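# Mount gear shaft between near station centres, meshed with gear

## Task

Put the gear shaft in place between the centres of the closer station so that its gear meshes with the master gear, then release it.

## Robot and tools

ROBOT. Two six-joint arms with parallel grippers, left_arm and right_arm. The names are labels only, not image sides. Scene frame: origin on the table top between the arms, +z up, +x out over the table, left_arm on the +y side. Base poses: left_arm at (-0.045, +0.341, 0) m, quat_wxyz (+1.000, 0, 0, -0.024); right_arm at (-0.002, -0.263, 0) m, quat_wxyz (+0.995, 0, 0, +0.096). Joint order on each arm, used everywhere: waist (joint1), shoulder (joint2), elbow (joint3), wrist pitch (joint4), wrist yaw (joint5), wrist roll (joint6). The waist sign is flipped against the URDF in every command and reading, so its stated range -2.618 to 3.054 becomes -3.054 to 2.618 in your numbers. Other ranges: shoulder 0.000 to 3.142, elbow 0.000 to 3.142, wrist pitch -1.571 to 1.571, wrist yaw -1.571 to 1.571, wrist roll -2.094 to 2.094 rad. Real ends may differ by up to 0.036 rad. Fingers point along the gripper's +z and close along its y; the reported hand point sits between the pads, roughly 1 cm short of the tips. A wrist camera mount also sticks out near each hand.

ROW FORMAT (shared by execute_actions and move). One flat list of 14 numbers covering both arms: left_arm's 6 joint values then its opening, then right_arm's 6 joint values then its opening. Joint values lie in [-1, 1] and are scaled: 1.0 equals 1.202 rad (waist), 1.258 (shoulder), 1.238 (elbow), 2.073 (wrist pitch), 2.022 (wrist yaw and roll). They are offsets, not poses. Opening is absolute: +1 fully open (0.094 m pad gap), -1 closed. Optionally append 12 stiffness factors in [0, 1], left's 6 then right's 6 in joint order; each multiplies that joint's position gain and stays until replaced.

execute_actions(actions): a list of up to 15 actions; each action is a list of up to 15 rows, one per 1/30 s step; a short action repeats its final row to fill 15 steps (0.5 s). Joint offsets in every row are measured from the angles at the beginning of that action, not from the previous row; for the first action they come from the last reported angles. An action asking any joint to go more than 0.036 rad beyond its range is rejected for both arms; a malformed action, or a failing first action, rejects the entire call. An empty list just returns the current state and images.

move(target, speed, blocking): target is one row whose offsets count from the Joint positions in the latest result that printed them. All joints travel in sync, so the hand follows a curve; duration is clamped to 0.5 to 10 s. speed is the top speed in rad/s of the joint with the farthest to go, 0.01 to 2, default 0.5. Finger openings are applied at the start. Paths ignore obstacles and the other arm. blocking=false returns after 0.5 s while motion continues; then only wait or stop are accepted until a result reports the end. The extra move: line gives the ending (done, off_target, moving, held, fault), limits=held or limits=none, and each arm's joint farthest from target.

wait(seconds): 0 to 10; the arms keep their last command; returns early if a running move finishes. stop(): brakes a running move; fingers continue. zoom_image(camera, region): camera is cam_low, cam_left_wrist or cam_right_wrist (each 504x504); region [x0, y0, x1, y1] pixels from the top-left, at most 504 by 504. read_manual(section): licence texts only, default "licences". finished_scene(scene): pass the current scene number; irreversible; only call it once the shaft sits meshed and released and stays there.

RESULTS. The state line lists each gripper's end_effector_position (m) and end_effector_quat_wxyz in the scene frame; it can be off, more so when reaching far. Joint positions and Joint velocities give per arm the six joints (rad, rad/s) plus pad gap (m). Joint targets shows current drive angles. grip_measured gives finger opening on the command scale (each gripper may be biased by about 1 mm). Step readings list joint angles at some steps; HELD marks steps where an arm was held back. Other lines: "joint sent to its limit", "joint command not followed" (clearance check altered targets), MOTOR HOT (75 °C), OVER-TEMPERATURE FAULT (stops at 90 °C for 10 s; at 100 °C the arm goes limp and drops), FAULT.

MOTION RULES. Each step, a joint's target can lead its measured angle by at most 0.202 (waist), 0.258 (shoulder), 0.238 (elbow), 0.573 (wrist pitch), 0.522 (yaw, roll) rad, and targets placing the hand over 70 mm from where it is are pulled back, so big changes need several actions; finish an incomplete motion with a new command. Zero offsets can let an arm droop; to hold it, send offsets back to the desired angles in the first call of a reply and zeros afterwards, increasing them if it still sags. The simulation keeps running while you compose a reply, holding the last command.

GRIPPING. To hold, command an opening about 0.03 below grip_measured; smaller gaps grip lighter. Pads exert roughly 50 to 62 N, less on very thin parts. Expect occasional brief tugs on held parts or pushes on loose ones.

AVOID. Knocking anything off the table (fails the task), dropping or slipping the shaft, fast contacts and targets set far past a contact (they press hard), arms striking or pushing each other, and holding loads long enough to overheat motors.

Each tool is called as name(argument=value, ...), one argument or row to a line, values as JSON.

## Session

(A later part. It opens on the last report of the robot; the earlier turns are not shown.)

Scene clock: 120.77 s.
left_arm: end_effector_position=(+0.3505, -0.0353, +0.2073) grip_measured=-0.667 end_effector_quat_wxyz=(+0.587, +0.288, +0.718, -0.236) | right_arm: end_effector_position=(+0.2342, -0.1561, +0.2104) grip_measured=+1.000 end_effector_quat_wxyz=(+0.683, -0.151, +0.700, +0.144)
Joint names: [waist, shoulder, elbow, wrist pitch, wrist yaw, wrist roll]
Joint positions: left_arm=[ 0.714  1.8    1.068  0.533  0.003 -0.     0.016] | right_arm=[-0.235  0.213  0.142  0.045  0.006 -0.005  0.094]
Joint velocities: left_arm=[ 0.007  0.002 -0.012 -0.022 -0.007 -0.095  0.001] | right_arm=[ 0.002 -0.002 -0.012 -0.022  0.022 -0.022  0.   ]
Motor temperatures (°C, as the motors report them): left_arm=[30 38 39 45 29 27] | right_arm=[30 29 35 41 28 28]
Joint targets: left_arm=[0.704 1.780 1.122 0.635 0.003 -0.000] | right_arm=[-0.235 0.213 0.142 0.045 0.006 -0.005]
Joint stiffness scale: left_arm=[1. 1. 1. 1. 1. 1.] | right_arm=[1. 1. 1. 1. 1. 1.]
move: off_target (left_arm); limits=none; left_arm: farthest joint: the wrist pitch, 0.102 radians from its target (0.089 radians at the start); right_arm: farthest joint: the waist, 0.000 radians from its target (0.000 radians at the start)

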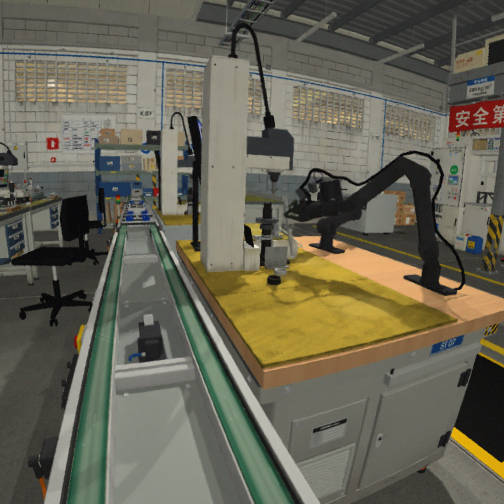

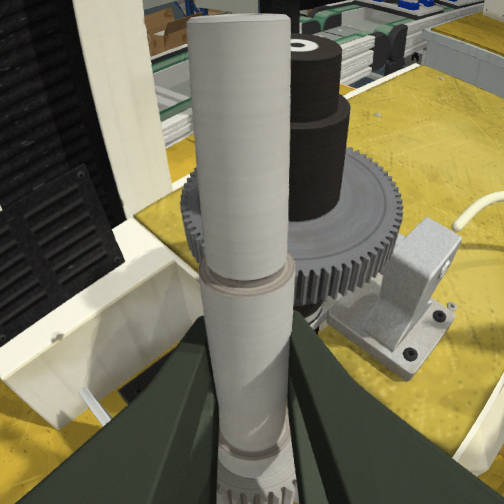

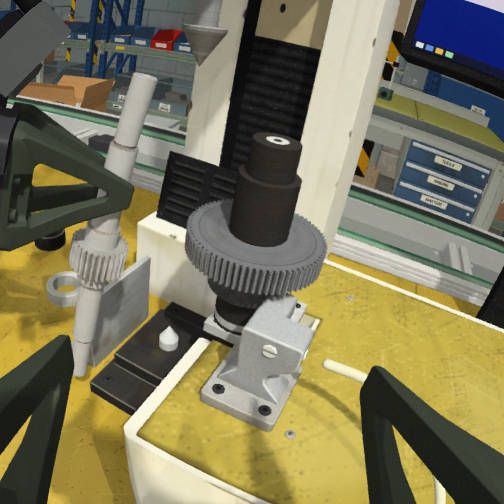

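execute_actions(
  actions=[
    [[-0.008,-0.011,0.05,0.049,0,-0.004,-0.72,0,0,0,0,0,0,1],[-0.008,-0.006,0.056,0.048,0,-0.008,-0.72,0,0,0,0,0,0,1],[-0.009,-0.001,0.062,0.048,0,-0.012,-0.72,0,0,0,0,0,0,1],[-0.01,0.004,0.068,0.047,0,-0.016,-0.72,0,0,0,0,0,0,1],[-0.011,0.009,0.074,0.047,0,-0.02,-0.72,0,0,0,0,0,0,1],[-0.013,0.014,0.08,0.046,0,-0.024,-0.72,0,0,0,0,0,0,1],[-0.015,0.019,0.086,0.045,0,-0.024,-0.72,0,0,0,0,0,0,1],[-0.017,0.024,0.092,0.045,0,-0.024,-0.72,0,0,0,0,0,0,1],[-0.019,0.029,0.098,0.044,0,-0.024,-0.72,0,0,0,0,0,0,1],[-0.021,0.034,0.104,0.043,0,-0.024,-0.72,0,0,0,0,0,0,1],[-0.023,0.039,0.11,0.043,0,-0.024,-0.72,0,0,0,0,0,0,1],[-0.025,0.044,0.116,0.042,0,-0.024,-0.72,0,0,0,0,0,0,1],[-0.027,0.0485,0.122,0.0415,0,-0.024,-0.72,0,0,0,0,0,0,1]],
  ],
)

wait(
  seconds=0.5,
)

zoom_image(
  camera="cam_low",
  region=[230, 150, 360, 280],
)

Scene clock: 132.77 s.
left_arm: end_effector_position=(+0.3749, -0.0420, +0.2043) grip_measured=-0.667 end_effector_quat_wxyz=(+0.586, +0.267, +0.726, -0.241) | right_arm: end_effector_position=(+0.2342, -0.1561, +0.2104) grip_measured=+1.000 end_effector_quat_wxyz=(+0.683, -0.151, +0.700, +0.144)
Joint names: [waist, shoulder, elbow, wrist pitch, wrist yaw, wrist roll]
Joint positions: left_arm=[ 0.693  1.883  1.163  0.521  0.003 -0.037  0.016] | right_arm=[-0.235  0.213  0.142  0.045  0.006 -0.005  0.094]
Joint velocities: left_arm=[-0.1    0.11   0.061  0.022  0.037 -0.066  0.   ] | right_arm=[-0.017 -0.017 -0.002  0.022  0.022  0.051  0.   ]
Motor temperatures (°C, as the motors report them): left_arm=[30 40 40 46 29 27] | right_arm=[30 29 35 41 28 28]
Joint targets: left_arm=[0.682 1.861 1.220 0.619 0.003 -0.048] | right_arm=[-0.235 0.213 0.142 0.045 0.006 -0.005]
Joint stiffness scale: left_arm=[1. 1. 1. 1. 1. 1.] | right_arm=[1. 1. 1. 1. 1. 1.]
Step readings (joint positions):
0: left_arm=[0.714 1.800 1.068 0.533 0.003 -0.000] | right_arm=[-0.235 0.213 0.142 0.045 0.006 -0.005]
1: left_arm=[0.714 1.800 1.068 0.533 0.003 -0.000] | right_arm=[-0.235 0.213 0.142 0.045 0.006 -0.005]
2: left_arm=[0.714 1.801 1.071 0.531 0.003 -0.001] | right_arm=[-0.235 0.213 0.142 0.045 0.006 -0.005]
4: left_arm=[0.714 1.812 1.084 0.528 0.003 -0.008] | right_arm=[-0.235 0.213 0.142 0.045 0.006 -0.005]
8: left_arm=[0.712 1.840 1.117 0.528 0.003 -0.026] | right_arm=[-0.235 0.213 0.142 0.045 0.006 -0.005]
15: Joint positions above

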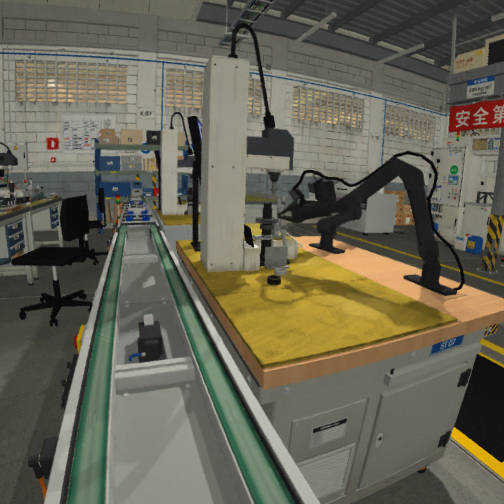

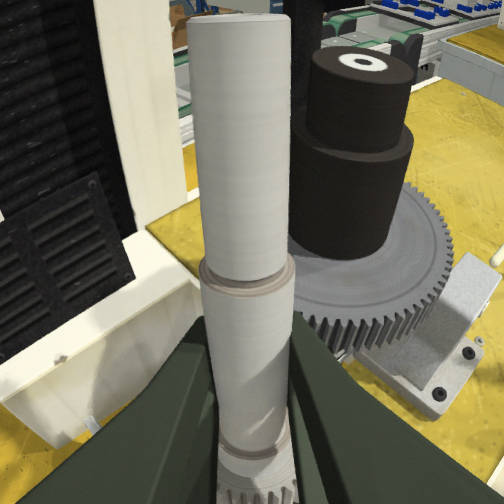

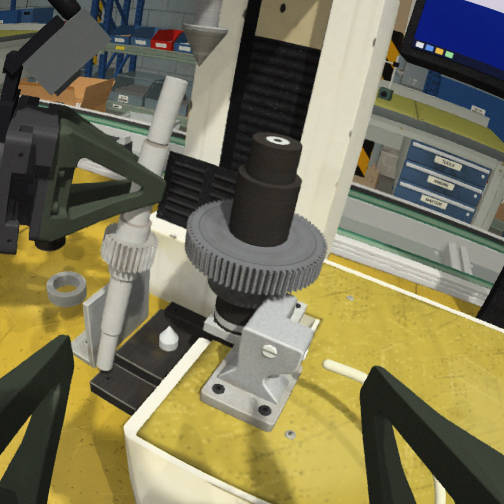

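Scene clock: 133.27 s.
left_arm: end_effector_position=(+0.3769, -0.0403, +0.2020) grip_measured=-0.667 end_effector_quat_wxyz=(+0.584, +0.265, +0.729, -0.240) | right_arm: end_effector_position=(+0.2342, -0.1561, +0.2104) grip_measured=+1.000 end_effector_quat_wxyz=(+0.683, -0.151, +0.700, +0.144)
Joint names: [waist, shoulder, elbow, wrist pitch, wrist yaw, wrist roll]
Joint positions: left_arm=[ 0.688  1.887  1.165  0.516  0.003 -0.04   0.016] | right_arm=[-0.235  0.213  0.142  0.045  0.006 -0.005  0.094]
Joint velocities: left_arm=[ 0.002 -0.017 -0.002 -0.081 -0.051  0.051  0.   ] | right_arm=[ 0.012 -0.012 -0.007 -0.007 -0.051  0.007  0.   ]
Motor temperatures (°C, as the motors report them): left_arm=[30 40 40 46 29 27] | right_arm=[30 29 35 41 28 28]
Joint targets: left_arm=[0.682 1.861 1.219 0.619 0.003 -0.048] | right_arm=[-0.235 0.213 0.142 0.045 0.006 -0.005]
Joint stiffness scale: left_arm=[1. 1. 1. 1. 1. 1.] | right_arm=[1. 1. 1. 1. 1. 1.]
wait: 0.50 s; at rest by 0.30 s

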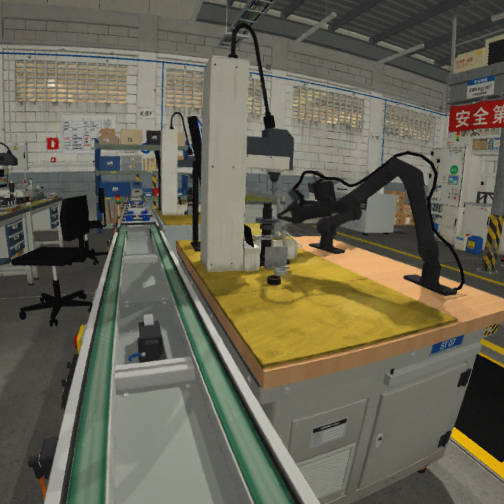

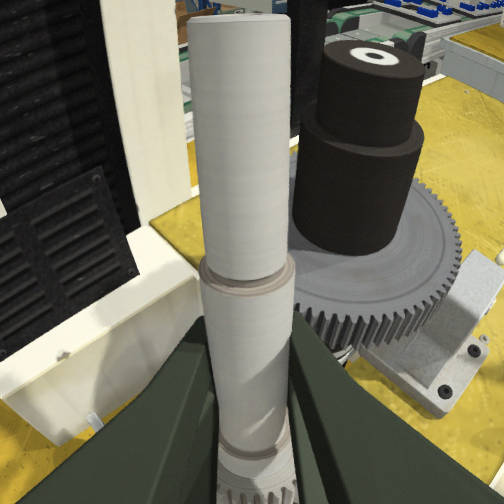

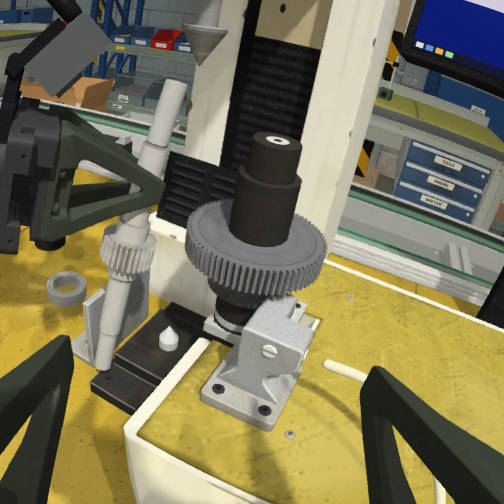

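Region (230, 150, 360, 280) of cam_low's 504x504 image, scaled by 3.877, with more detail than that image has.

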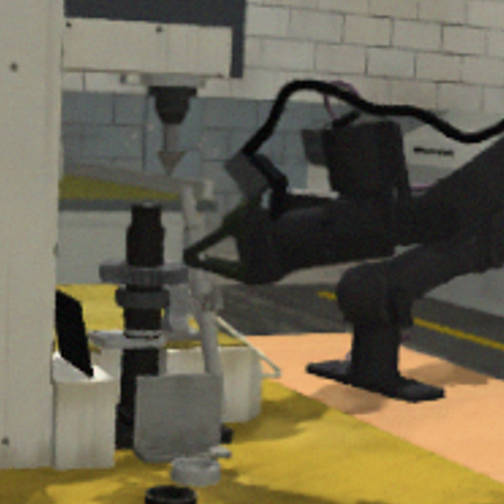

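execute_actions(
  actions=[
    [[-0.007,-0.018,0.048,0.05,0,-0.004,-0.72,0,0,0,0,0,0,1],[-0.008,-0.015,0.053,0.05,0,-0.004,-0.72,0,0,0,0,0,0,1],[-0.009,-0.012,0.058,0.05,0,-0.004,-0.72,0,0,0,0,0,0,1],[-0.011,-0.009,0.062,0.05,0,-0.004,-0.72,0,0,0,0,0,0,1],[-0.012,-0.006,0.067,0.05,0,-0.004,-0.72,0,0,0,0,0,0,1],[-0.013,-0.003,0.072,0.05,0,-0.004,-0.72,0,0,0,0,0,0,1],[-0.015,0,0.077,0.05,0,-0.004,-0.72,0,0,0,0,0,0,1],[-0.016,0.004,0.081,0.05,0,-0.004,-0.72,0,0,0,0,0,0,1],[-0.017,0.007,0.086,0.05,0,-0.004,-0.72,0,0,0,0,0,0,1],[-0.018,0.01,0.0905,0.05,0,-0.004,-0.72,0,0,0,0,0,0,1]],
  ],
)

wait(
  seconds=0.4,
)

zoom_image(
  camera="cam_right_wrist",
  region=[130, 0, 270, 140],
)

zoom_image(
  camera="cam_low",
  region=[245, 170, 305, 230],
)

Scene clock: 144.50 s.
left_arm: end_effector_position=(+0.3912, -0.0431, +0.2086) grip_measured=-0.667 end_effector_quat_wxyz=(+0.592, +0.259, +0.725, -0.239) | right_arm: end_effector_position=(+0.2342, -0.1561, +0.2104) grip_measured=+1.000 end_effector_quat_wxyz=(+0.683, -0.151, +0.700, +0.144)
Joint names: [waist, shoulder, elbow, wrist pitch, wrist yaw, wrist roll]
Joint positions: left_arm=[ 0.675  1.922  1.224  0.512  0.003 -0.04   0.016] | right_arm=[-0.235  0.213  0.142  0.045  0.006 -0.005  0.094]
Joint velocities: left_arm=[-0.027  0.007 -0.027 -0.007 -0.007 -0.11   0.001] | right_arm=[ 0.002 -0.007 -0.002  0.007 -0.007  0.066  0.   ]
Motor temperatures (°C, as the motors report them): left_arm=[30 42 41 48 29 27] | right_arm=[30 29 36 42 28 28]
Joint targets: left_arm=[0.667 1.899 1.277 0.620 0.003 -0.048] | right_arm=[-0.235 0.213 0.142 0.045 0.006 -0.005]
Joint stiffness scale: left_arm=[1. 1. 1. 1. 1. 1.] | right_arm=[1. 1. 1. 1. 1. 1.]
Step readings (joint positions):
0: left_arm=[0.688 1.887 1.165 0.516 0.003 -0.040] | right_arm=[-0.235 0.213 0.142 0.045 0.006 -0.005]
1: left_arm=[0.688 1.887 1.165 0.516 0.003 -0.040] | right_arm=[-0.235 0.213 0.142 0.045 0.006 -0.005]
2: left_arm=[0.688 1.887 1.166 0.515 0.003 -0.040] | right_arm=[-0.235 0.213 0.142 0.045 0.006 -0.005]
4: left_arm=[0.688 1.891 1.175 0.512 0.003 -0.040] | right_arm=[-0.235 0.213 0.142 0.045 0.006 -0.005]
8: left_arm=[0.686 1.907 1.202 0.512 0.003 -0.040] | right_arm=[-0.235 0.213 0.142 0.045 0.006 -0.005]
15: Joint positions above

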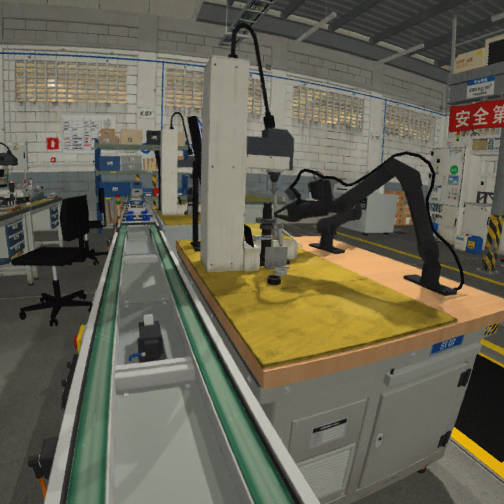

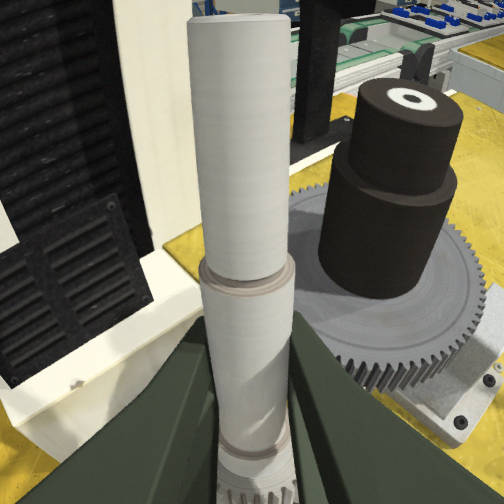

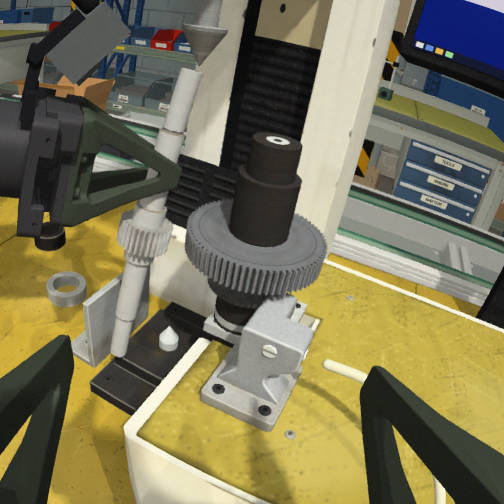

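Scene clock: 144.90 s.
left_arm: end_effector_position=(+0.3914, -0.0430, +0.2082) grip_measured=-0.667 end_effector_quat_wxyz=(+0.591, +0.258, +0.726, -0.239) | right_arm: end_effector_position=(+0.2342, -0.1561, +0.2104) grip_measured=+1.000 end_effector_quat_wxyz=(+0.683, -0.151, +0.700, +0.144)
Joint names: [waist, shoulder, elbow, wrist pitch, wrist yaw, wrist roll]
Joint positions: left_arm=[ 0.675  1.923  1.224  0.512  0.003 -0.04   0.016] | right_arm=[-0.235  0.213  0.142  0.045  0.006 -0.005  0.094]
Joint velocities: left_arm=[-0.017  0.002 -0.002  0.051  0.081 -0.007 -0.001] | right_arm=[ 0.002 -0.027  0.002  0.037 -0.007 -0.037  0.   ]
Motor temperatures (°C, as the motors report them): left_arm=[30 42 41 48 29 27] | right_arm=[30 29 36 42 28 28]
Joint targets: left_arm=[0.667 1.899 1.277 0.620 0.003 -0.048] | right_arm=[-0.235 0.213 0.142 0.045 0.006 -0.005]
Joint stiffness scale: left_arm=[1. 1. 1. 1. 1. 1.] | right_arm=[1. 1. 1. 1. 1. 1.]
wait: 0.40 s; at rest by 0.17 s

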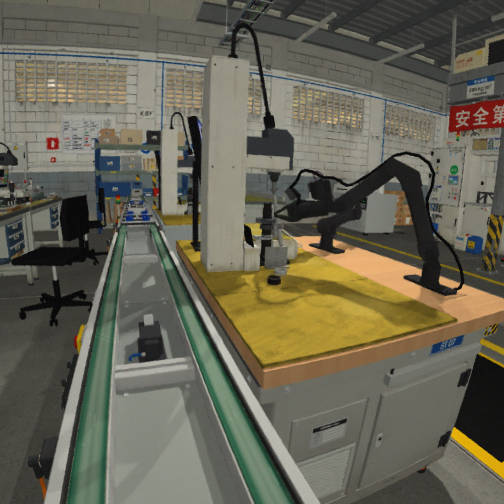

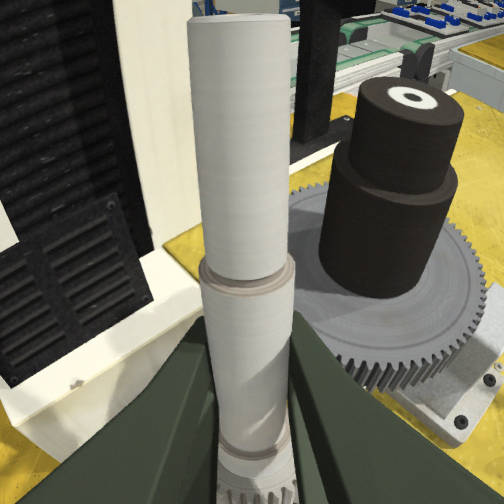

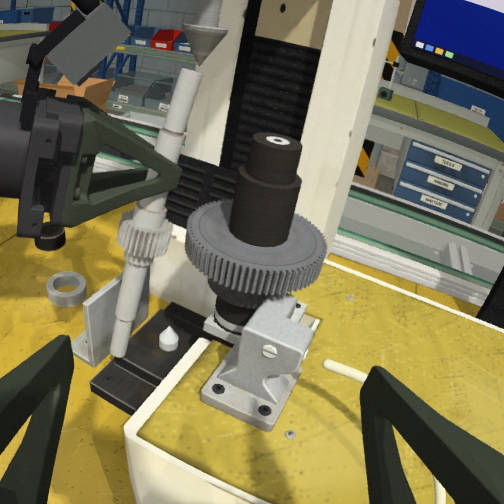

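Region (130, 0, 270, 140) of cam_right_wrist's 504x504 image, scaled by 3.600, with more detail than that image has.

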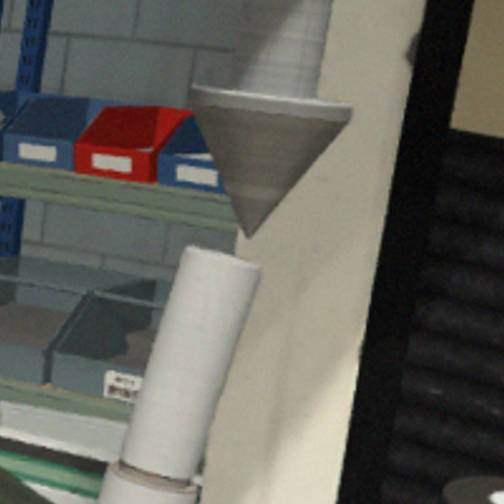

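Region (245, 170, 305, 230) of cam_low's 504x504 image, scaled by 8.400, with more detail than that image has.

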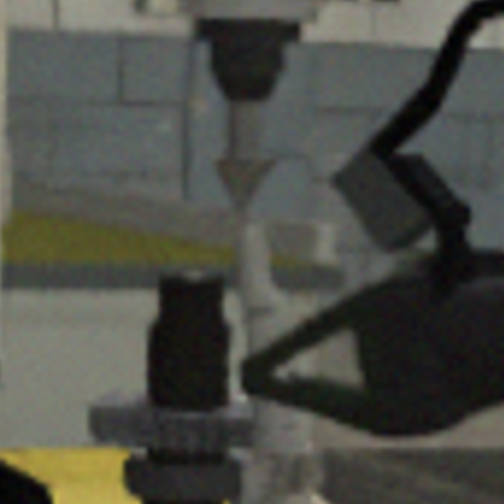

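execute_actions(
  actions=[
    [[-0.004,-0.016,0.047,0.053,0,-0.004,-0.72,0,0,0,0,0,0,1],[-0.004,-0.014,0.05,0.053,0,-0.004,-0.72,0,0,0,0,0,0,1],[-0.004,-0.012,0.053,0.053,0,-0.004,-0.72,0,0,0,0,0,0,1],[-0.004,-0.01,0.056,0.053,0,-0.004,-0.72,0,0,0,0,0,0,1],[-0.004,-0.008,0.0595,0.053,0,-0.004,-0.72,0,0,0,0,0,0,1]],
  ],
)

zoom_image(
  camera="cam_right_wrist",
  region=[130, 0, 270, 140],
)

zoom_image(
  camera="cam_left_wrist",
  region=[140, 0, 340, 50],
)

Scene clock: 151.80 s.
left_arm: end_effector_position=(+0.3946, -0.0458, +0.2089) grip_measured=-0.667 end_effector_quat_wxyz=(+0.593, +0.258, +0.724, -0.239) | right_arm: end_effector_position=(+0.2342, -0.1561, +0.2104) grip_measured=+1.000 end_effector_quat_wxyz=(+0.683, -0.151, +0.700, +0.144)
Joint names: [waist, shoulder, elbow, wrist pitch, wrist yaw, wrist roll]
Joint positions: left_arm=[ 0.675  1.938  1.243  0.511  0.003 -0.04   0.016] | right_arm=[-0.235  0.213  0.142  0.045  0.006 -0.005  0.094]
Joint velocities: left_arm=[-0.002 -0.027  0.002  0.007  0.037  0.007 -0.   ] | right_arm=[ 0.012  0.017  0.002 -0.037 -0.022 -0.037  0.   ]
Motor temperatures (°C, as the motors report them): left_arm=[30 43 41 49 29 27] | right_arm=[30 29 36 42 28 28]
Joint targets: left_arm=[0.670 1.913 1.297 0.622 0.003 -0.049] | right_arm=[-0.235 0.213 0.142 0.045 0.006 -0.005]
Joint stiffness scale: left_arm=[1. 1. 1. 1. 1. 1.] | right_arm=[1. 1. 1. 1. 1. 1.]
Step readings (joint positions):
0: left_arm=[0.675 1.923 1.224 0.512 0.003 -0.040] | right_arm=[-0.235 0.213 0.142 0.045 0.006 -0.005]
1: left_arm=[0.675 1.923 1.224 0.512 0.003 -0.040] | right_arm=[-0.235 0.213 0.142 0.045 0.006 -0.005]
2: left_arm=[0.675 1.923 1.224 0.512 0.003 -0.040] | right_arm=[-0.235 0.213 0.142 0.045 0.006 -0.005]
4: left_arm=[0.675 1.926 1.229 0.511 0.003 -0.040] | right_arm=[-0.235 0.213 0.142 0.045 0.006 -0.005]
8: left_arm=[0.675 1.936 1.243 0.511 0.003 -0.040] | right_arm=[-0.235 0.213 0.142 0.045 0.006 -0.005]
15: Joint positions above

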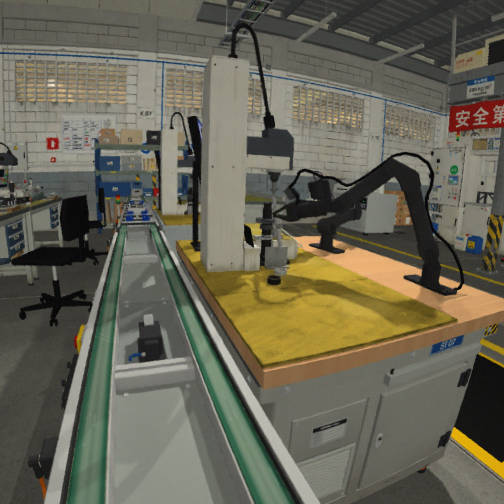

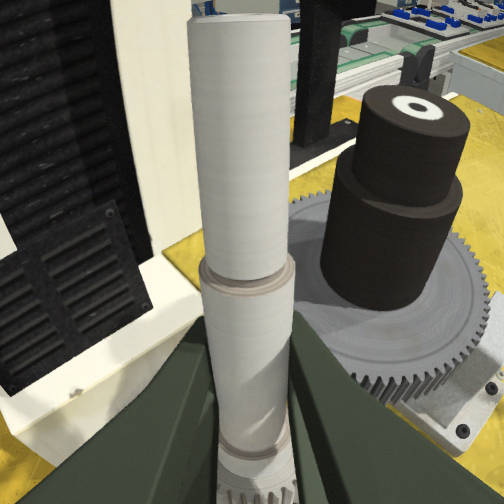

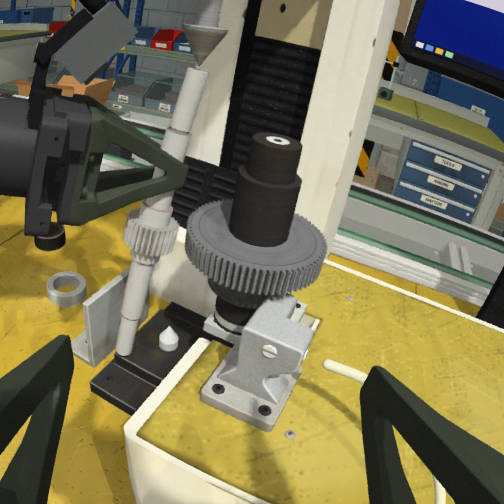

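Region (130, 0, 270, 140) of cam_right_wrist's 504x504 image, scaled by 3.600, with more detail than that image has.

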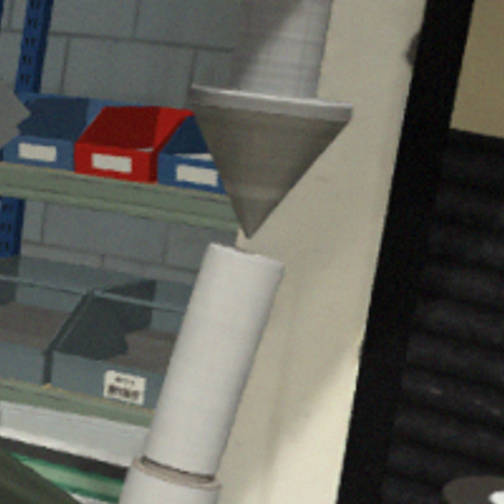

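Region (140, 0, 340, 50) of cam_left_wrist's 504x504 image, scaled by 2.520, with more detail than that image has; it fills the top 126 rows of this view, and the rest is white.

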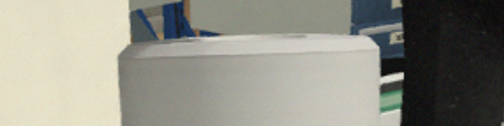

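execute_actions(
  actions=[
    [[-0.004,-0.021,0.035,0.058,0,-0.004,-0.72,0,0,0,0,0,0,1],[-0.004,-0.021,0.03,0.062,0,-0.004,-0.72,0,0,0,0,0,0,1],[-0.004,-0.021,0.025,0.066,0,-0.004,-0.72,0,0,0,0,0,0,1],[-0.004,-0.021,0.025,0.07,0,-0.004,-0.72,0,0,0,0,0,0,1],[-0.004,-0.021,0.025,0.072,0,-0.004,-0.72,0,0,0,0,0,0,1]],
  ],
)

zoom_image(
  camera="cam_right_wrist",
  region=[130, 0, 270, 140],
)

Scene clock: 156.17 s.
left_arm: end_effector_position=(+0.3950, -0.0462, +0.2120) grip_measured=-0.667 end_effector_quat_wxyz=(+0.597, +0.257, +0.721, -0.241) | right_arm: end_effector_position=(+0.2342, -0.1561, +0.2104) grip_measured=+1.000 end_effector_quat_wxyz=(+0.683, -0.151, +0.700, +0.144)
Joint names: [waist, shoulder, elbow, wrist pitch, wrist yaw, wrist roll]
Joint positions: left_arm=[ 0.675  1.938  1.243  0.523  0.003 -0.04   0.016] | right_arm=[-0.235  0.213  0.142  0.045  0.006 -0.005  0.094]
Joint velocities: left_arm=[ 0.007 -0.017  0.002  0.051  0.066  0.022  0.   ] | right_arm=[-0.002 -0.022 -0.007  0.022  0.022  0.051  0.   ]
Motor temperatures (°C, as the motors report them): left_arm=[30 43 41 49 29 27] | right_arm=[30 29 36 42 28 28]
Joint targets: left_arm=[0.670 1.911 1.274 0.660 0.003 -0.049] | right_arm=[-0.235 0.213 0.142 0.045 0.006 -0.005]
Joint stiffness scale: left_arm=[1. 1. 1. 1. 1. 1.] | right_arm=[1. 1. 1. 1. 1. 1.]
Step readings (joint positions):
0: left_arm=[0.675 1.938 1.243 0.511 0.003 -0.040] | right_arm=[-0.235 0.213 0.142 0.045 0.006 -0.005]
1: left_arm=[0.675 1.938 1.243 0.511 0.003 -0.040] | right_arm=[-0.235 0.213 0.142 0.045 0.006 -0.005]
2: left_arm=[0.675 1.938 1.243 0.511 0.003 -0.040] | right_arm=[-0.235 0.213 0.142 0.045 0.006 -0.005]
4: left_arm=[0.675 1.938 1.243 0.512 0.003 -0.040] | right_arm=[-0.235 0.213 0.142 0.045 0.006 -0.005]
8: left_arm=[0.675 1.938 1.243 0.518 0.003 -0.040] | right_arm=[-0.235 0.213 0.142 0.045 0.006 -0.005]
15: Joint positions above

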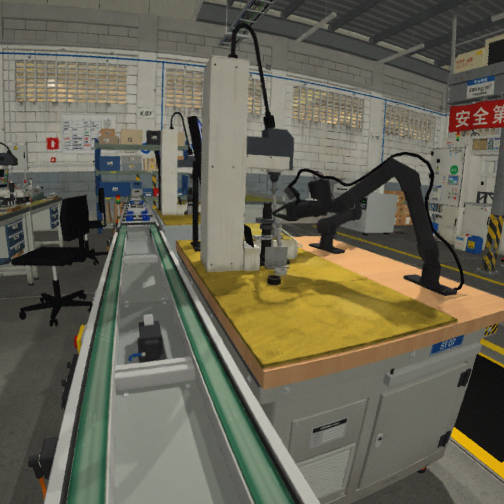

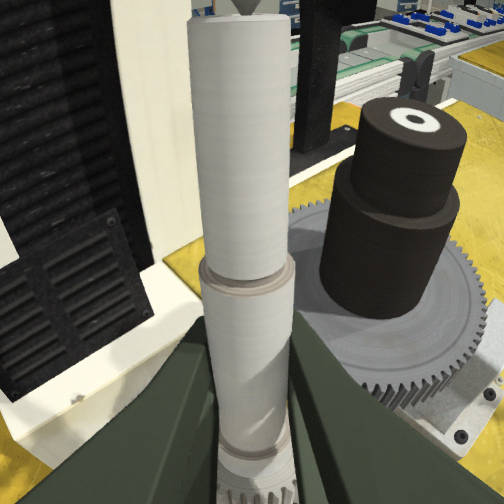

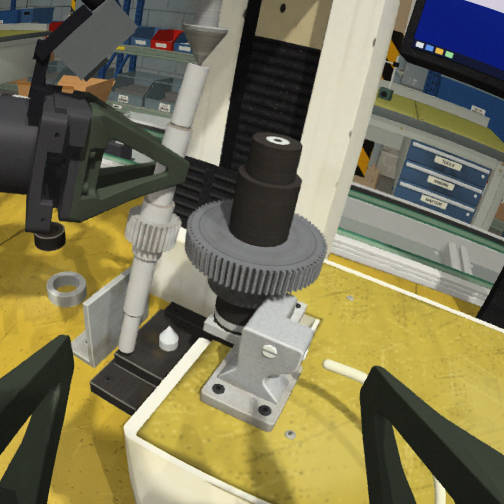

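Region (130, 0, 270, 140) of cam_right_wrist's 504x504 image, scaled by 3.600, with more detail than that image has.

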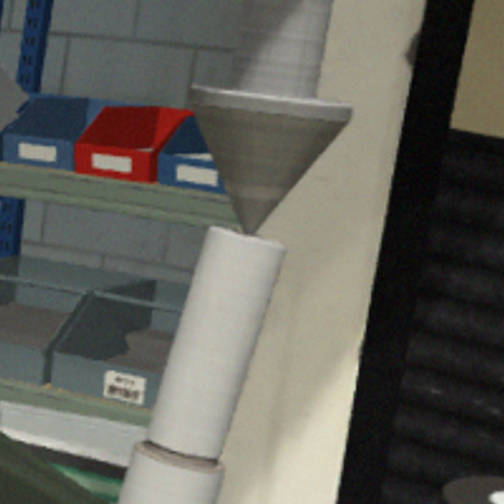

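Aligned within 1 mm. Keep raising the wrist.

execute_actions(
  actions=[
    [[0,-0.022,0.022,0.078,0,-0.004,-0.72,0,0,0,0,0,0,1]],
    [[0,-0.023,0.022,0.079,0,-0.004,-0.72,0,0,0,0,0,0,1]],
    [[0,-0.023,0.022,0.079,0,-0.004,-0.72,0,0,0,0,0,0,1]],
  ],
)

Scene clock: 159.93 s.
left_arm: end_effector_position=(+0.3952, -0.0471, +0.2164) grip_measured=-0.667 end_effector_quat_wxyz=(+0.603, +0.256, +0.715, -0.245) | right_arm: end_effector_position=(+0.2342, -0.1561, +0.2104) grip_measured=+1.000 end_effector_quat_wxyz=(+0.683, -0.151, +0.700, +0.144)
Joint names: [waist, shoulder, elbow, wrist pitch, wrist yaw, wrist roll]
Joint positions: left_arm=[ 0.675  1.938  1.243  0.541  0.006 -0.04   0.016] | right_arm=[-0.235  0.213  0.142  0.045  0.006 -0.005  0.094]
Joint velocities: left_arm=[-0.007 -0.002  0.002 -0.022 -0.066  0.007 -0.001] | right_arm=[ 0.002 -0.002  0.012  0.022 -0.037 -0.007  0.   ]
Motor temperatures (°C, as the motors report them): left_arm=[30 44 41 51 29 27] | right_arm=[30 29 36 42 28 28]
Joint targets: left_arm=[0.675 1.909 1.270 0.705 0.006 -0.049] | right_arm=[-0.235 0.213 0.142 0.045 0.006 -0.005]
Joint stiffness scale: left_arm=[1. 1. 1. 1. 1. 1.] | right_arm=[1. 1. 1. 1. 1. 1.]
Step readings (joint positions; steps 1 to 15: 1st action; 16 to 30: 2nd action; 31 to 45: 3rd action):
0: left_arm=[0.675 1.938 1.243 0.523 0.003 -0.040] | right_arm=[-0.235 0.213 0.142 0.045 0.006 -0.005]
1: left_arm=[0.675 1.938 1.243 0.526 0.003 -0.040] | right_arm=[-0.235 0.213 0.142 0.045 0.006 -0.005]
2: left_arm=[0.675 1.938 1.243 0.528 0.003 -0.040] | right_arm=[-0.235 0.213 0.142 0.045 0.006 -0.005]
4: left_arm=[0.675 1.938 1.243 0.534 0.003 -0.040] | right_arm=[-0.235 0.213 0.142 0.045 0.006 -0.005]
8: left_arm=[0.675 1.938 1.243 0.539 0.005 -0.040] | right_arm=[-0.235 0.213 0.142 0.045 0.006 -0.005]
15: left_arm=[0.675 1.938 1.243 0.539 0.005 -0.040] | right_arm=[-0.235 0.213 0.142 0.045 0.006 -0.005]
16: left_arm=[0.675 1.938 1.243 0.540 0.005 -0.040] | right_arm=[-0.235 0.213 0.142 0.045 0.006 -0.005]
17: left_arm=[0.675 1.938 1.243 0.541 0.005 -0.040] | right_arm=[-0.235 0.213 0.142 0.045 0.006 -0.005]
19: left_arm=[0.675 1.938 1.243 0.541 0.006 -0.040] | right_arm=[-0.235 0.213 0.142 0.045 0.006 -0.005]
23: left_arm=[0.675 1.938 1.243 0.541 0.006 -0.040] | right_arm=[-0.235 0.213 0.142 0.045 0.006 -0.005]
30: left_arm=[0.675 1.938 1.243 0.541 0.006 -0.040] | right_arm=[-0.235 0.213 0.142 0.045 0.006 -0.005]
31: left_arm=[0.675 1.938 1.243 0.541 0.006 -0.040] | right_arm=[-0.235 0.213 0.142 0.045 0.006 -0.005]
32: left_arm=[0.675 1.938 1.243 0.541 0.006 -0.040] | right_arm=[-0.235 0.213 0.142 0.045 0.006 -0.005]
34: left_arm=[0.675 1.938 1.243 0.541 0.006 -0.040] | right_arm=[-0.235 0.213 0.142 0.045 0.006 -0.005]
38: left_arm=[0.675 1.938 1.243 0.541 0.006 -0.040] | right_arm=[-0.235 0.213 0.142 0.045 0.006 -0.005]
45: Joint positions above

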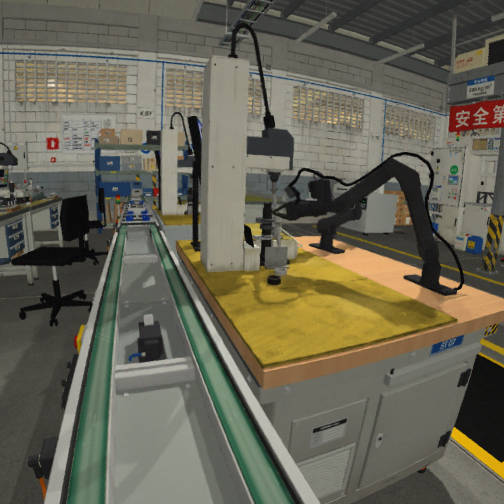

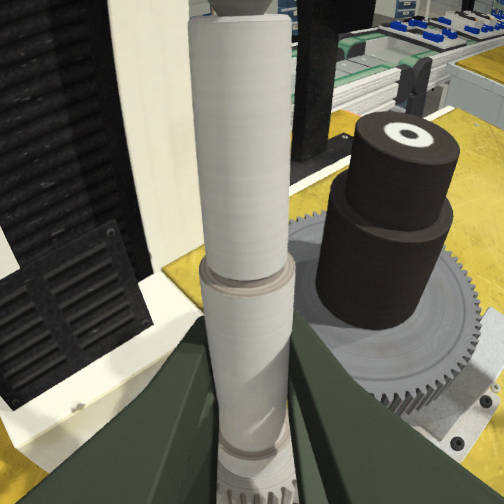

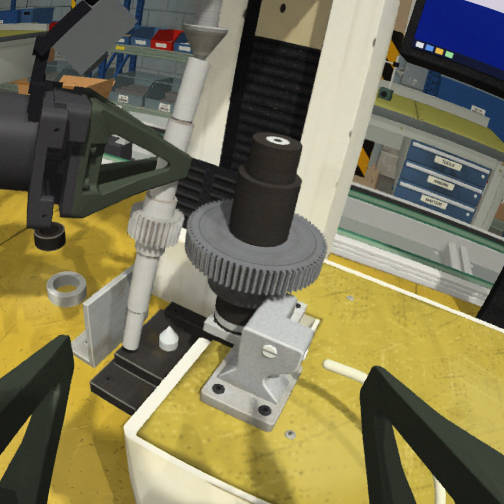

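execute_actions(
  actions=[
    [[0,-0.023,0.022,0.075,0,0,-0.72,-0.07,0.179,0.063,0.117,0,0,0.1]],
    [[0,-0.023,0.022,0.075,0,0,-0.72,0,0.179,0.063,0.117,0,0,0.1]],
    [[0,-0.023,0.022,0.075,0,0,-0.72,0,0.179,0.063,0.117,0,0,0.1]],
    [[0,-0.023,0.022,0.075,0,0,-0.72,0,0.179,0.063,0.117,0,0,0.1]],
  ],
)

Scene clock: 180.00 s.
left_arm: end_effector_position=(+0.3952, -0.0471, +0.2164) grip_measured=-0.667 end_effector_quat_wxyz=(+0.603, +0.256, +0.715, -0.245) | right_arm: end_effector_position=(+0.3180, -0.0879, +0.2915) grip_measured=+0.102 end_effector_quat_wxyz=(+0.761, -0.153, +0.601, +0.191)
Joint names: [waist, shoulder, elbow, wrist pitch, wrist yaw, wrist roll]
Joint positions: left_arm=[ 0.675  1.938  1.243  0.541  0.006 -0.04   0.016] | right_arm=[-0.311  1.104  0.366  0.972  0.007 -0.005  0.052]
Joint velocities: left_arm=[-0.017 -0.002 -0.002  0.022  0.007 -0.095  0.001] | right_arm=[-0.012 -0.002 -0.007  0.051  0.066 -0.037 -0.001]
Motor temperatures (°C, as the motors report them): left_arm=[30 45 40 58 29 27] | right_arm=[30 29 36 43 28 28]
Joint targets: left_arm=[0.675 1.909 1.270 0.697 0.006 -0.040] | right_arm=[-0.311 1.103 0.384 0.984 0.007 -0.005]
Joint stiffness scale: left_arm=[1. 1. 1. 1. 1. 1.] | right_arm=[1. 1. 1. 1. 1. 1.]
Step readings (joint positions; steps 1 to 15: 1st action; 16 to 30: 2nd action; 31 to 45: 3rd action; 46 to 60: 4th action):
0: left_arm=[0.675 1.938 1.243 0.541 0.006 -0.040] | right_arm=[-0.235 0.213 0.142 0.045 0.006 -0.005]
1: left_arm=[0.675 1.938 1.243 0.541 0.006 -0.040] | right_arm=[-0.246 0.245 0.146 0.075 0.011 -0.005]
2: left_arm=[0.675 1.938 1.243 0.541 0.006 -0.040] | right_arm=[-0.270 0.316 0.164 0.117 0.011 -0.005]
4: left_arm=[0.675 1.938 1.243 0.541 0.006 -0.040] | right_arm=[-0.304 0.412 0.191 0.179 0.008 -0.005]
8: left_arm=[0.675 1.938 1.243 0.541 0.006 -0.040] | right_arm=[-0.311 0.433 0.194 0.242 0.007 -0.005]
15: left_arm=[0.675 1.938 1.243 0.541 0.006 -0.040] | right_arm=[-0.311 0.433 0.194 0.278 0.007 -0.005]
16: left_arm=[0.675 1.938 1.243 0.541 0.006 -0.040] | right_arm=[-0.311 0.464 0.199 0.311 0.007 -0.005]
17: left_arm=[0.675 1.938 1.243 0.541 0.006 -0.040] | right_arm=[-0.311 0.532 0.218 0.357 0.007 -0.005]
19: left_arm=[0.675 1.938 1.243 0.541 0.006 -0.040] | right_arm=[-0.311 0.631 0.247 0.417 0.007 -0.005]
23: left_arm=[0.675 1.938 1.243 0.541 0.006 -0.040] | right_arm=[-0.311 0.654 0.249 0.471 0.007 -0.005]
30: left_arm=[0.675 1.938 1.243 0.541 0.006 -0.040] | right_arm=[-0.311 0.654 0.249 0.510 0.007 -0.005]
31: left_arm=[0.675 1.938 1.243 0.541 0.006 -0.040] | right_arm=[-0.311 0.685 0.254 0.546 0.007 -0.005]
32: left_arm=[0.675 1.938 1.243 0.541 0.006 -0.040] | right_arm=[-0.311 0.750 0.273 0.595 0.007 -0.005]
34: left_arm=[0.675 1.938 1.243 0.541 0.006 -0.040] | right_arm=[-0.311 0.850 0.304 0.653 0.007 -0.005]
38: left_arm=[0.675 1.938 1.243 0.541 0.006 -0.040] | right_arm=[-0.311 0.878 0.306 0.699 0.007 -0.005]
45: left_arm=[0.675 1.938 1.243 0.541 0.006 -0.040] | right_arm=[-0.311 0.878 0.306 0.742 0.007 -0.005]
46: left_arm=[0.675 1.938 1.243 0.541 0.006 -0.040] | right_arm=[-0.311 0.908 0.311 0.781 0.007 -0.005]
47: left_arm=[0.675 1.938 1.243 0.541 0.006 -0.040] | right_arm=[-0.311 0.970 0.332 0.834 0.007 -0.005]
49: left_arm=[0.675 1.938 1.243 0.541 0.006 -0.040] | right_arm=[-0.311 1.070 0.364 0.889 0.007 -0.005]
53: left_arm=[0.675 1.938 1.243 0.541 0.006 -0.040] | right_arm=[-0.311 1.104 0.366 0.926 0.007 -0.005]
60: Joint positions above

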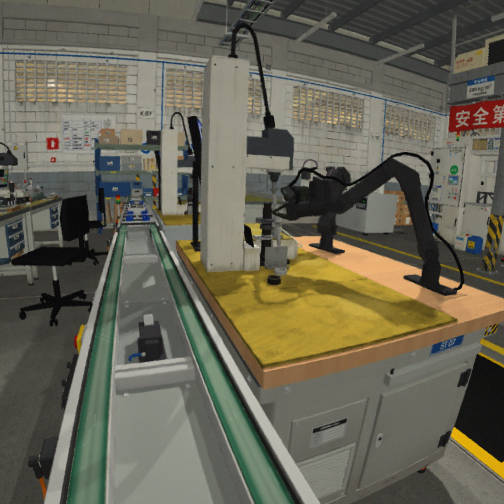

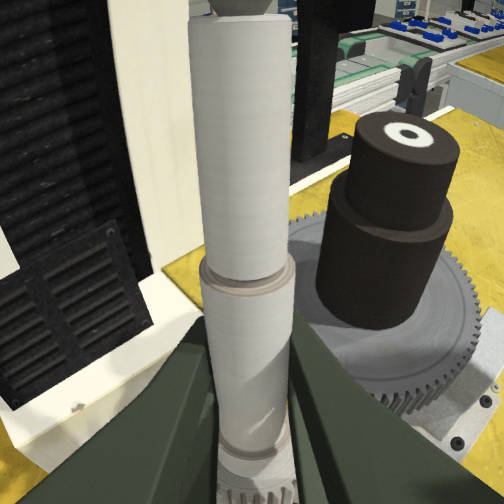

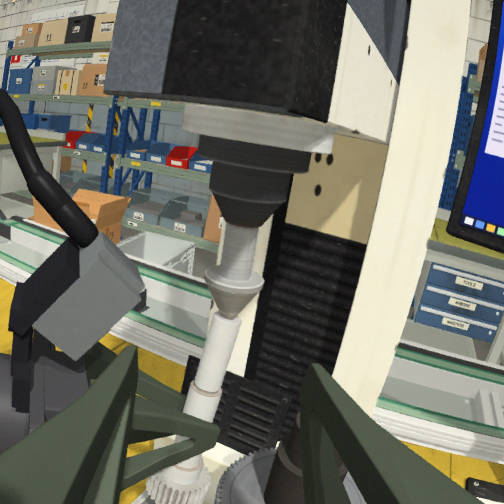

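execute_actions(
  actions=[
    [[0,-0.023,0.022,0.06,0,0,-0.72,0,0.02,0.025,0.02,0,0,0],[0,-0.023,0.022,0.06,0,0,-0.72,0,0.04,0.037,0.03,0,0,0],[0,-0.023,0.022,0.06,0,0,-0.72,0,0.06,0.049,0.04,0,0,0],[0,-0.023,0.022,0.06,0,0,-0.72,0,0.08,0.061,0.05,0,0,0],[0,-0.023,0.022,0.06,0,0,-0.72,0,0.105,0.073,0.06,0,0,0],[0,-0.023,0.022,0.06,0,0,-0.72,0,0.125,0.085,0.07,0,0,0],[0,-0.023,0.022,0.06,0,0,-0.72,0,0.145,0.097,0.08,0,0,0],[0,-0.023,0.022,0.06,0,0,-0.72,0,0.167,0.109,0.09,0,0,0],[0,-0.023,0.022,0.06,0,0,-0.72,0,0.19,0.121,0.1,0,0,0],[0,-0.023,0.022,0.06,0,0,-0.72,0,0.21,0.133,0.104,0,0,0],[0,-0.023,0.022,0.06,0,0,-0.72,0,0.23,0.145,0.104,0,0,0],[0,-0.023,0.022,0.06,0,0,-0.72,0,0.25,0.157,0.104,0,0,0]],
  ],
)

wait(
  seconds=0.3,
)

zoom_image(
  camera="cam_low",
  region=[240, 145, 330, 235],
)

Scene clock: 189.07 s.
left_arm: end_effector_position=(+0.3952, -0.0471, +0.2163) grip_measured=-0.667 end_effector_quat_wxyz=(+0.603, +0.256, +0.715, -0.244) | right_arm: end_effector_position=(+0.3657, -0.0616, +0.3003) grip_measured=+0.002 end_effector_quat_wxyz=(+0.777, -0.148, +0.580, +0.195)
Joint names: [waist, shoulder, elbow, wrist pitch, wrist yaw, wrist roll]
Joint positions: left_arm=[ 0.675  1.938  1.243  0.541  0.006 -0.04   0.016] | right_arm=[-0.311  1.408  0.535  1.159  0.007 -0.005  0.047]
Joint velocities: left_arm=[ 0.022 -0.012 -0.002 -0.007  0.037  0.007  0.001] | right_arm=[ 0.002  0.168  0.007  0.066 -0.022 -0.022  0.   ]
Motor temperatures (°C, as the motors report them): left_arm=[30 46 40 60 29 27] | right_arm=[30 29 37 43 28 28]
Joint targets: left_arm=[0.675 1.909 1.270 0.666 0.006 -0.040] | right_arm=[-0.311 1.419 0.560 1.188 0.007 -0.005]
Joint stiffness scale: left_arm=[1. 1. 1. 1. 1. 1.] | right_arm=[1. 1. 1. 1. 1. 1.]
Step readings (joint positions):
0: left_arm=[0.675 1.938 1.243 0.541 0.006 -0.040] | right_arm=[-0.311 1.104 0.366 0.981 0.007 -0.005]
1: left_arm=[0.675 1.938 1.243 0.541 0.006 -0.040] | right_arm=[-0.311 1.106 0.366 0.985 0.007 -0.005]
2: left_arm=[0.675 1.938 1.243 0.541 0.006 -0.040] | right_arm=[-0.311 1.113 0.368 0.993 0.007 -0.005]
4: left_arm=[0.675 1.938 1.243 0.541 0.006 -0.040] | right_arm=[-0.311 1.147 0.389 1.019 0.007 -0.005]
8: left_arm=[0.675 1.938 1.243 0.541 0.006 -0.040] | right_arm=[-0.311 1.255 0.453 1.085 0.007 -0.005]
15: Joint positions above

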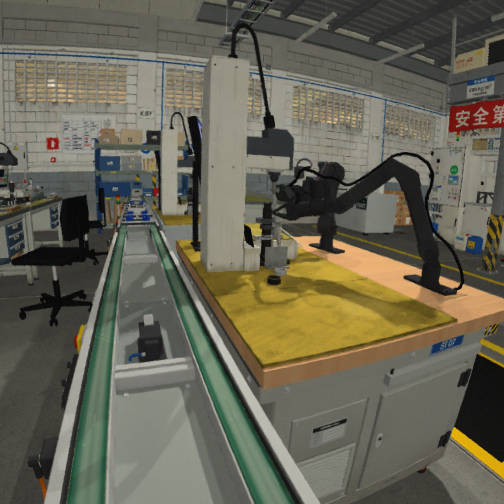

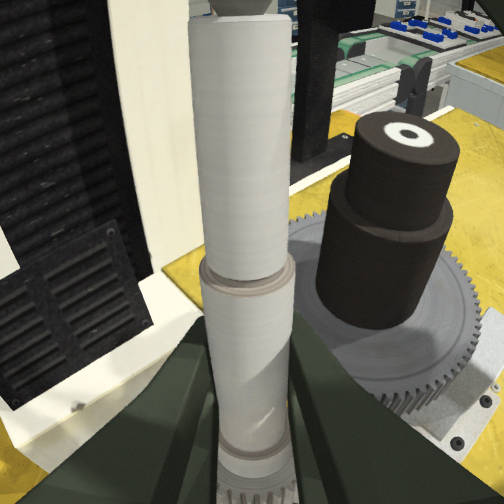

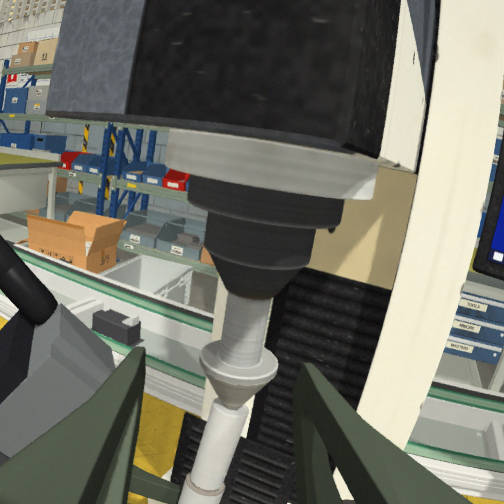

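Scene clock: 189.37 s.
left_arm: end_effector_position=(+0.3952, -0.0471, +0.2163) grip_measured=-0.667 end_effector_quat_wxyz=(+0.603, +0.256, +0.715, -0.244) | right_arm: end_effector_position=(+0.3650, -0.0620, +0.3038) grip_measured=+0.002 end_effector_quat_wxyz=(+0.782, -0.146, +0.574, +0.196)
Joint names: [waist, shoulder, elbow, wrist pitch, wrist yaw, wrist roll]
Joint positions: left_arm=[ 0.675  1.938  1.243  0.541  0.006 -0.04   0.016] | right_arm=[-0.311  1.411  0.535  1.18   0.007 -0.005  0.047]
Joint velocities: left_arm=[-0.002  0.007  0.007 -0.007  0.022  0.007 -0.001] | right_arm=[ 0.012  0.012 -0.017  0.066 -0.022 -0.037  0.   ]
Motor temperatures (°C, as the motors report them): left_arm=[30 46 40 60 29 27] | right_arm=[30 29 37 43 28 28]
Joint targets: left_arm=[0.675 1.909 1.270 0.666 0.006 -0.040] | right_arm=[-0.311 1.419 0.560 1.188 0.007 -0.005]
Joint stiffness scale: left_arm=[1. 1. 1. 1. 1. 1.] | right_arm=[1. 1. 1. 1. 1. 1.]
wait: 0.30 s; no rest

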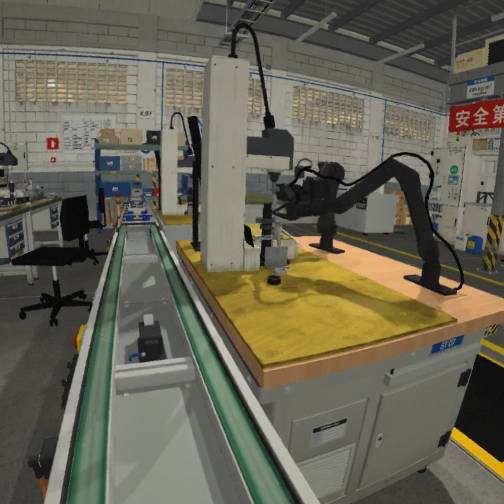

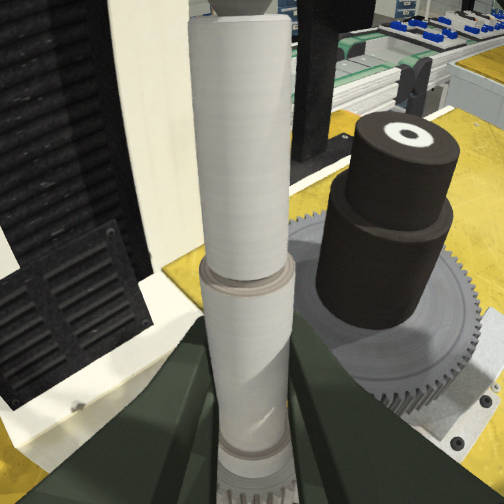

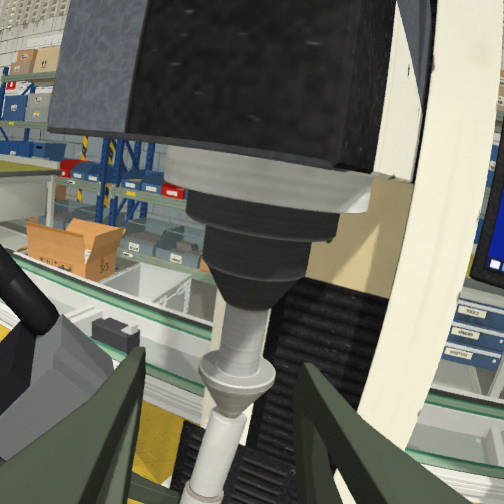

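Region (240, 145, 330, 235) of cam_low's 504x504 image, scaled by 5.600, with more detail than that image has.

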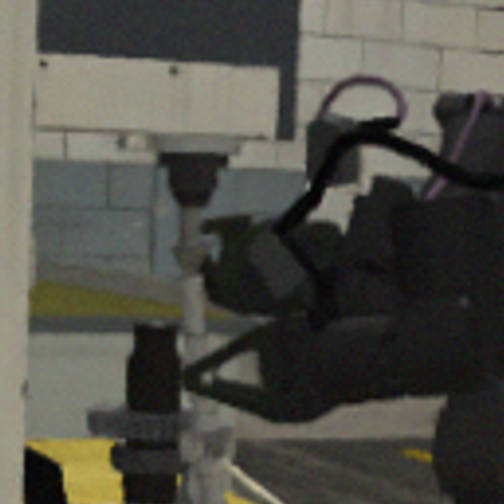

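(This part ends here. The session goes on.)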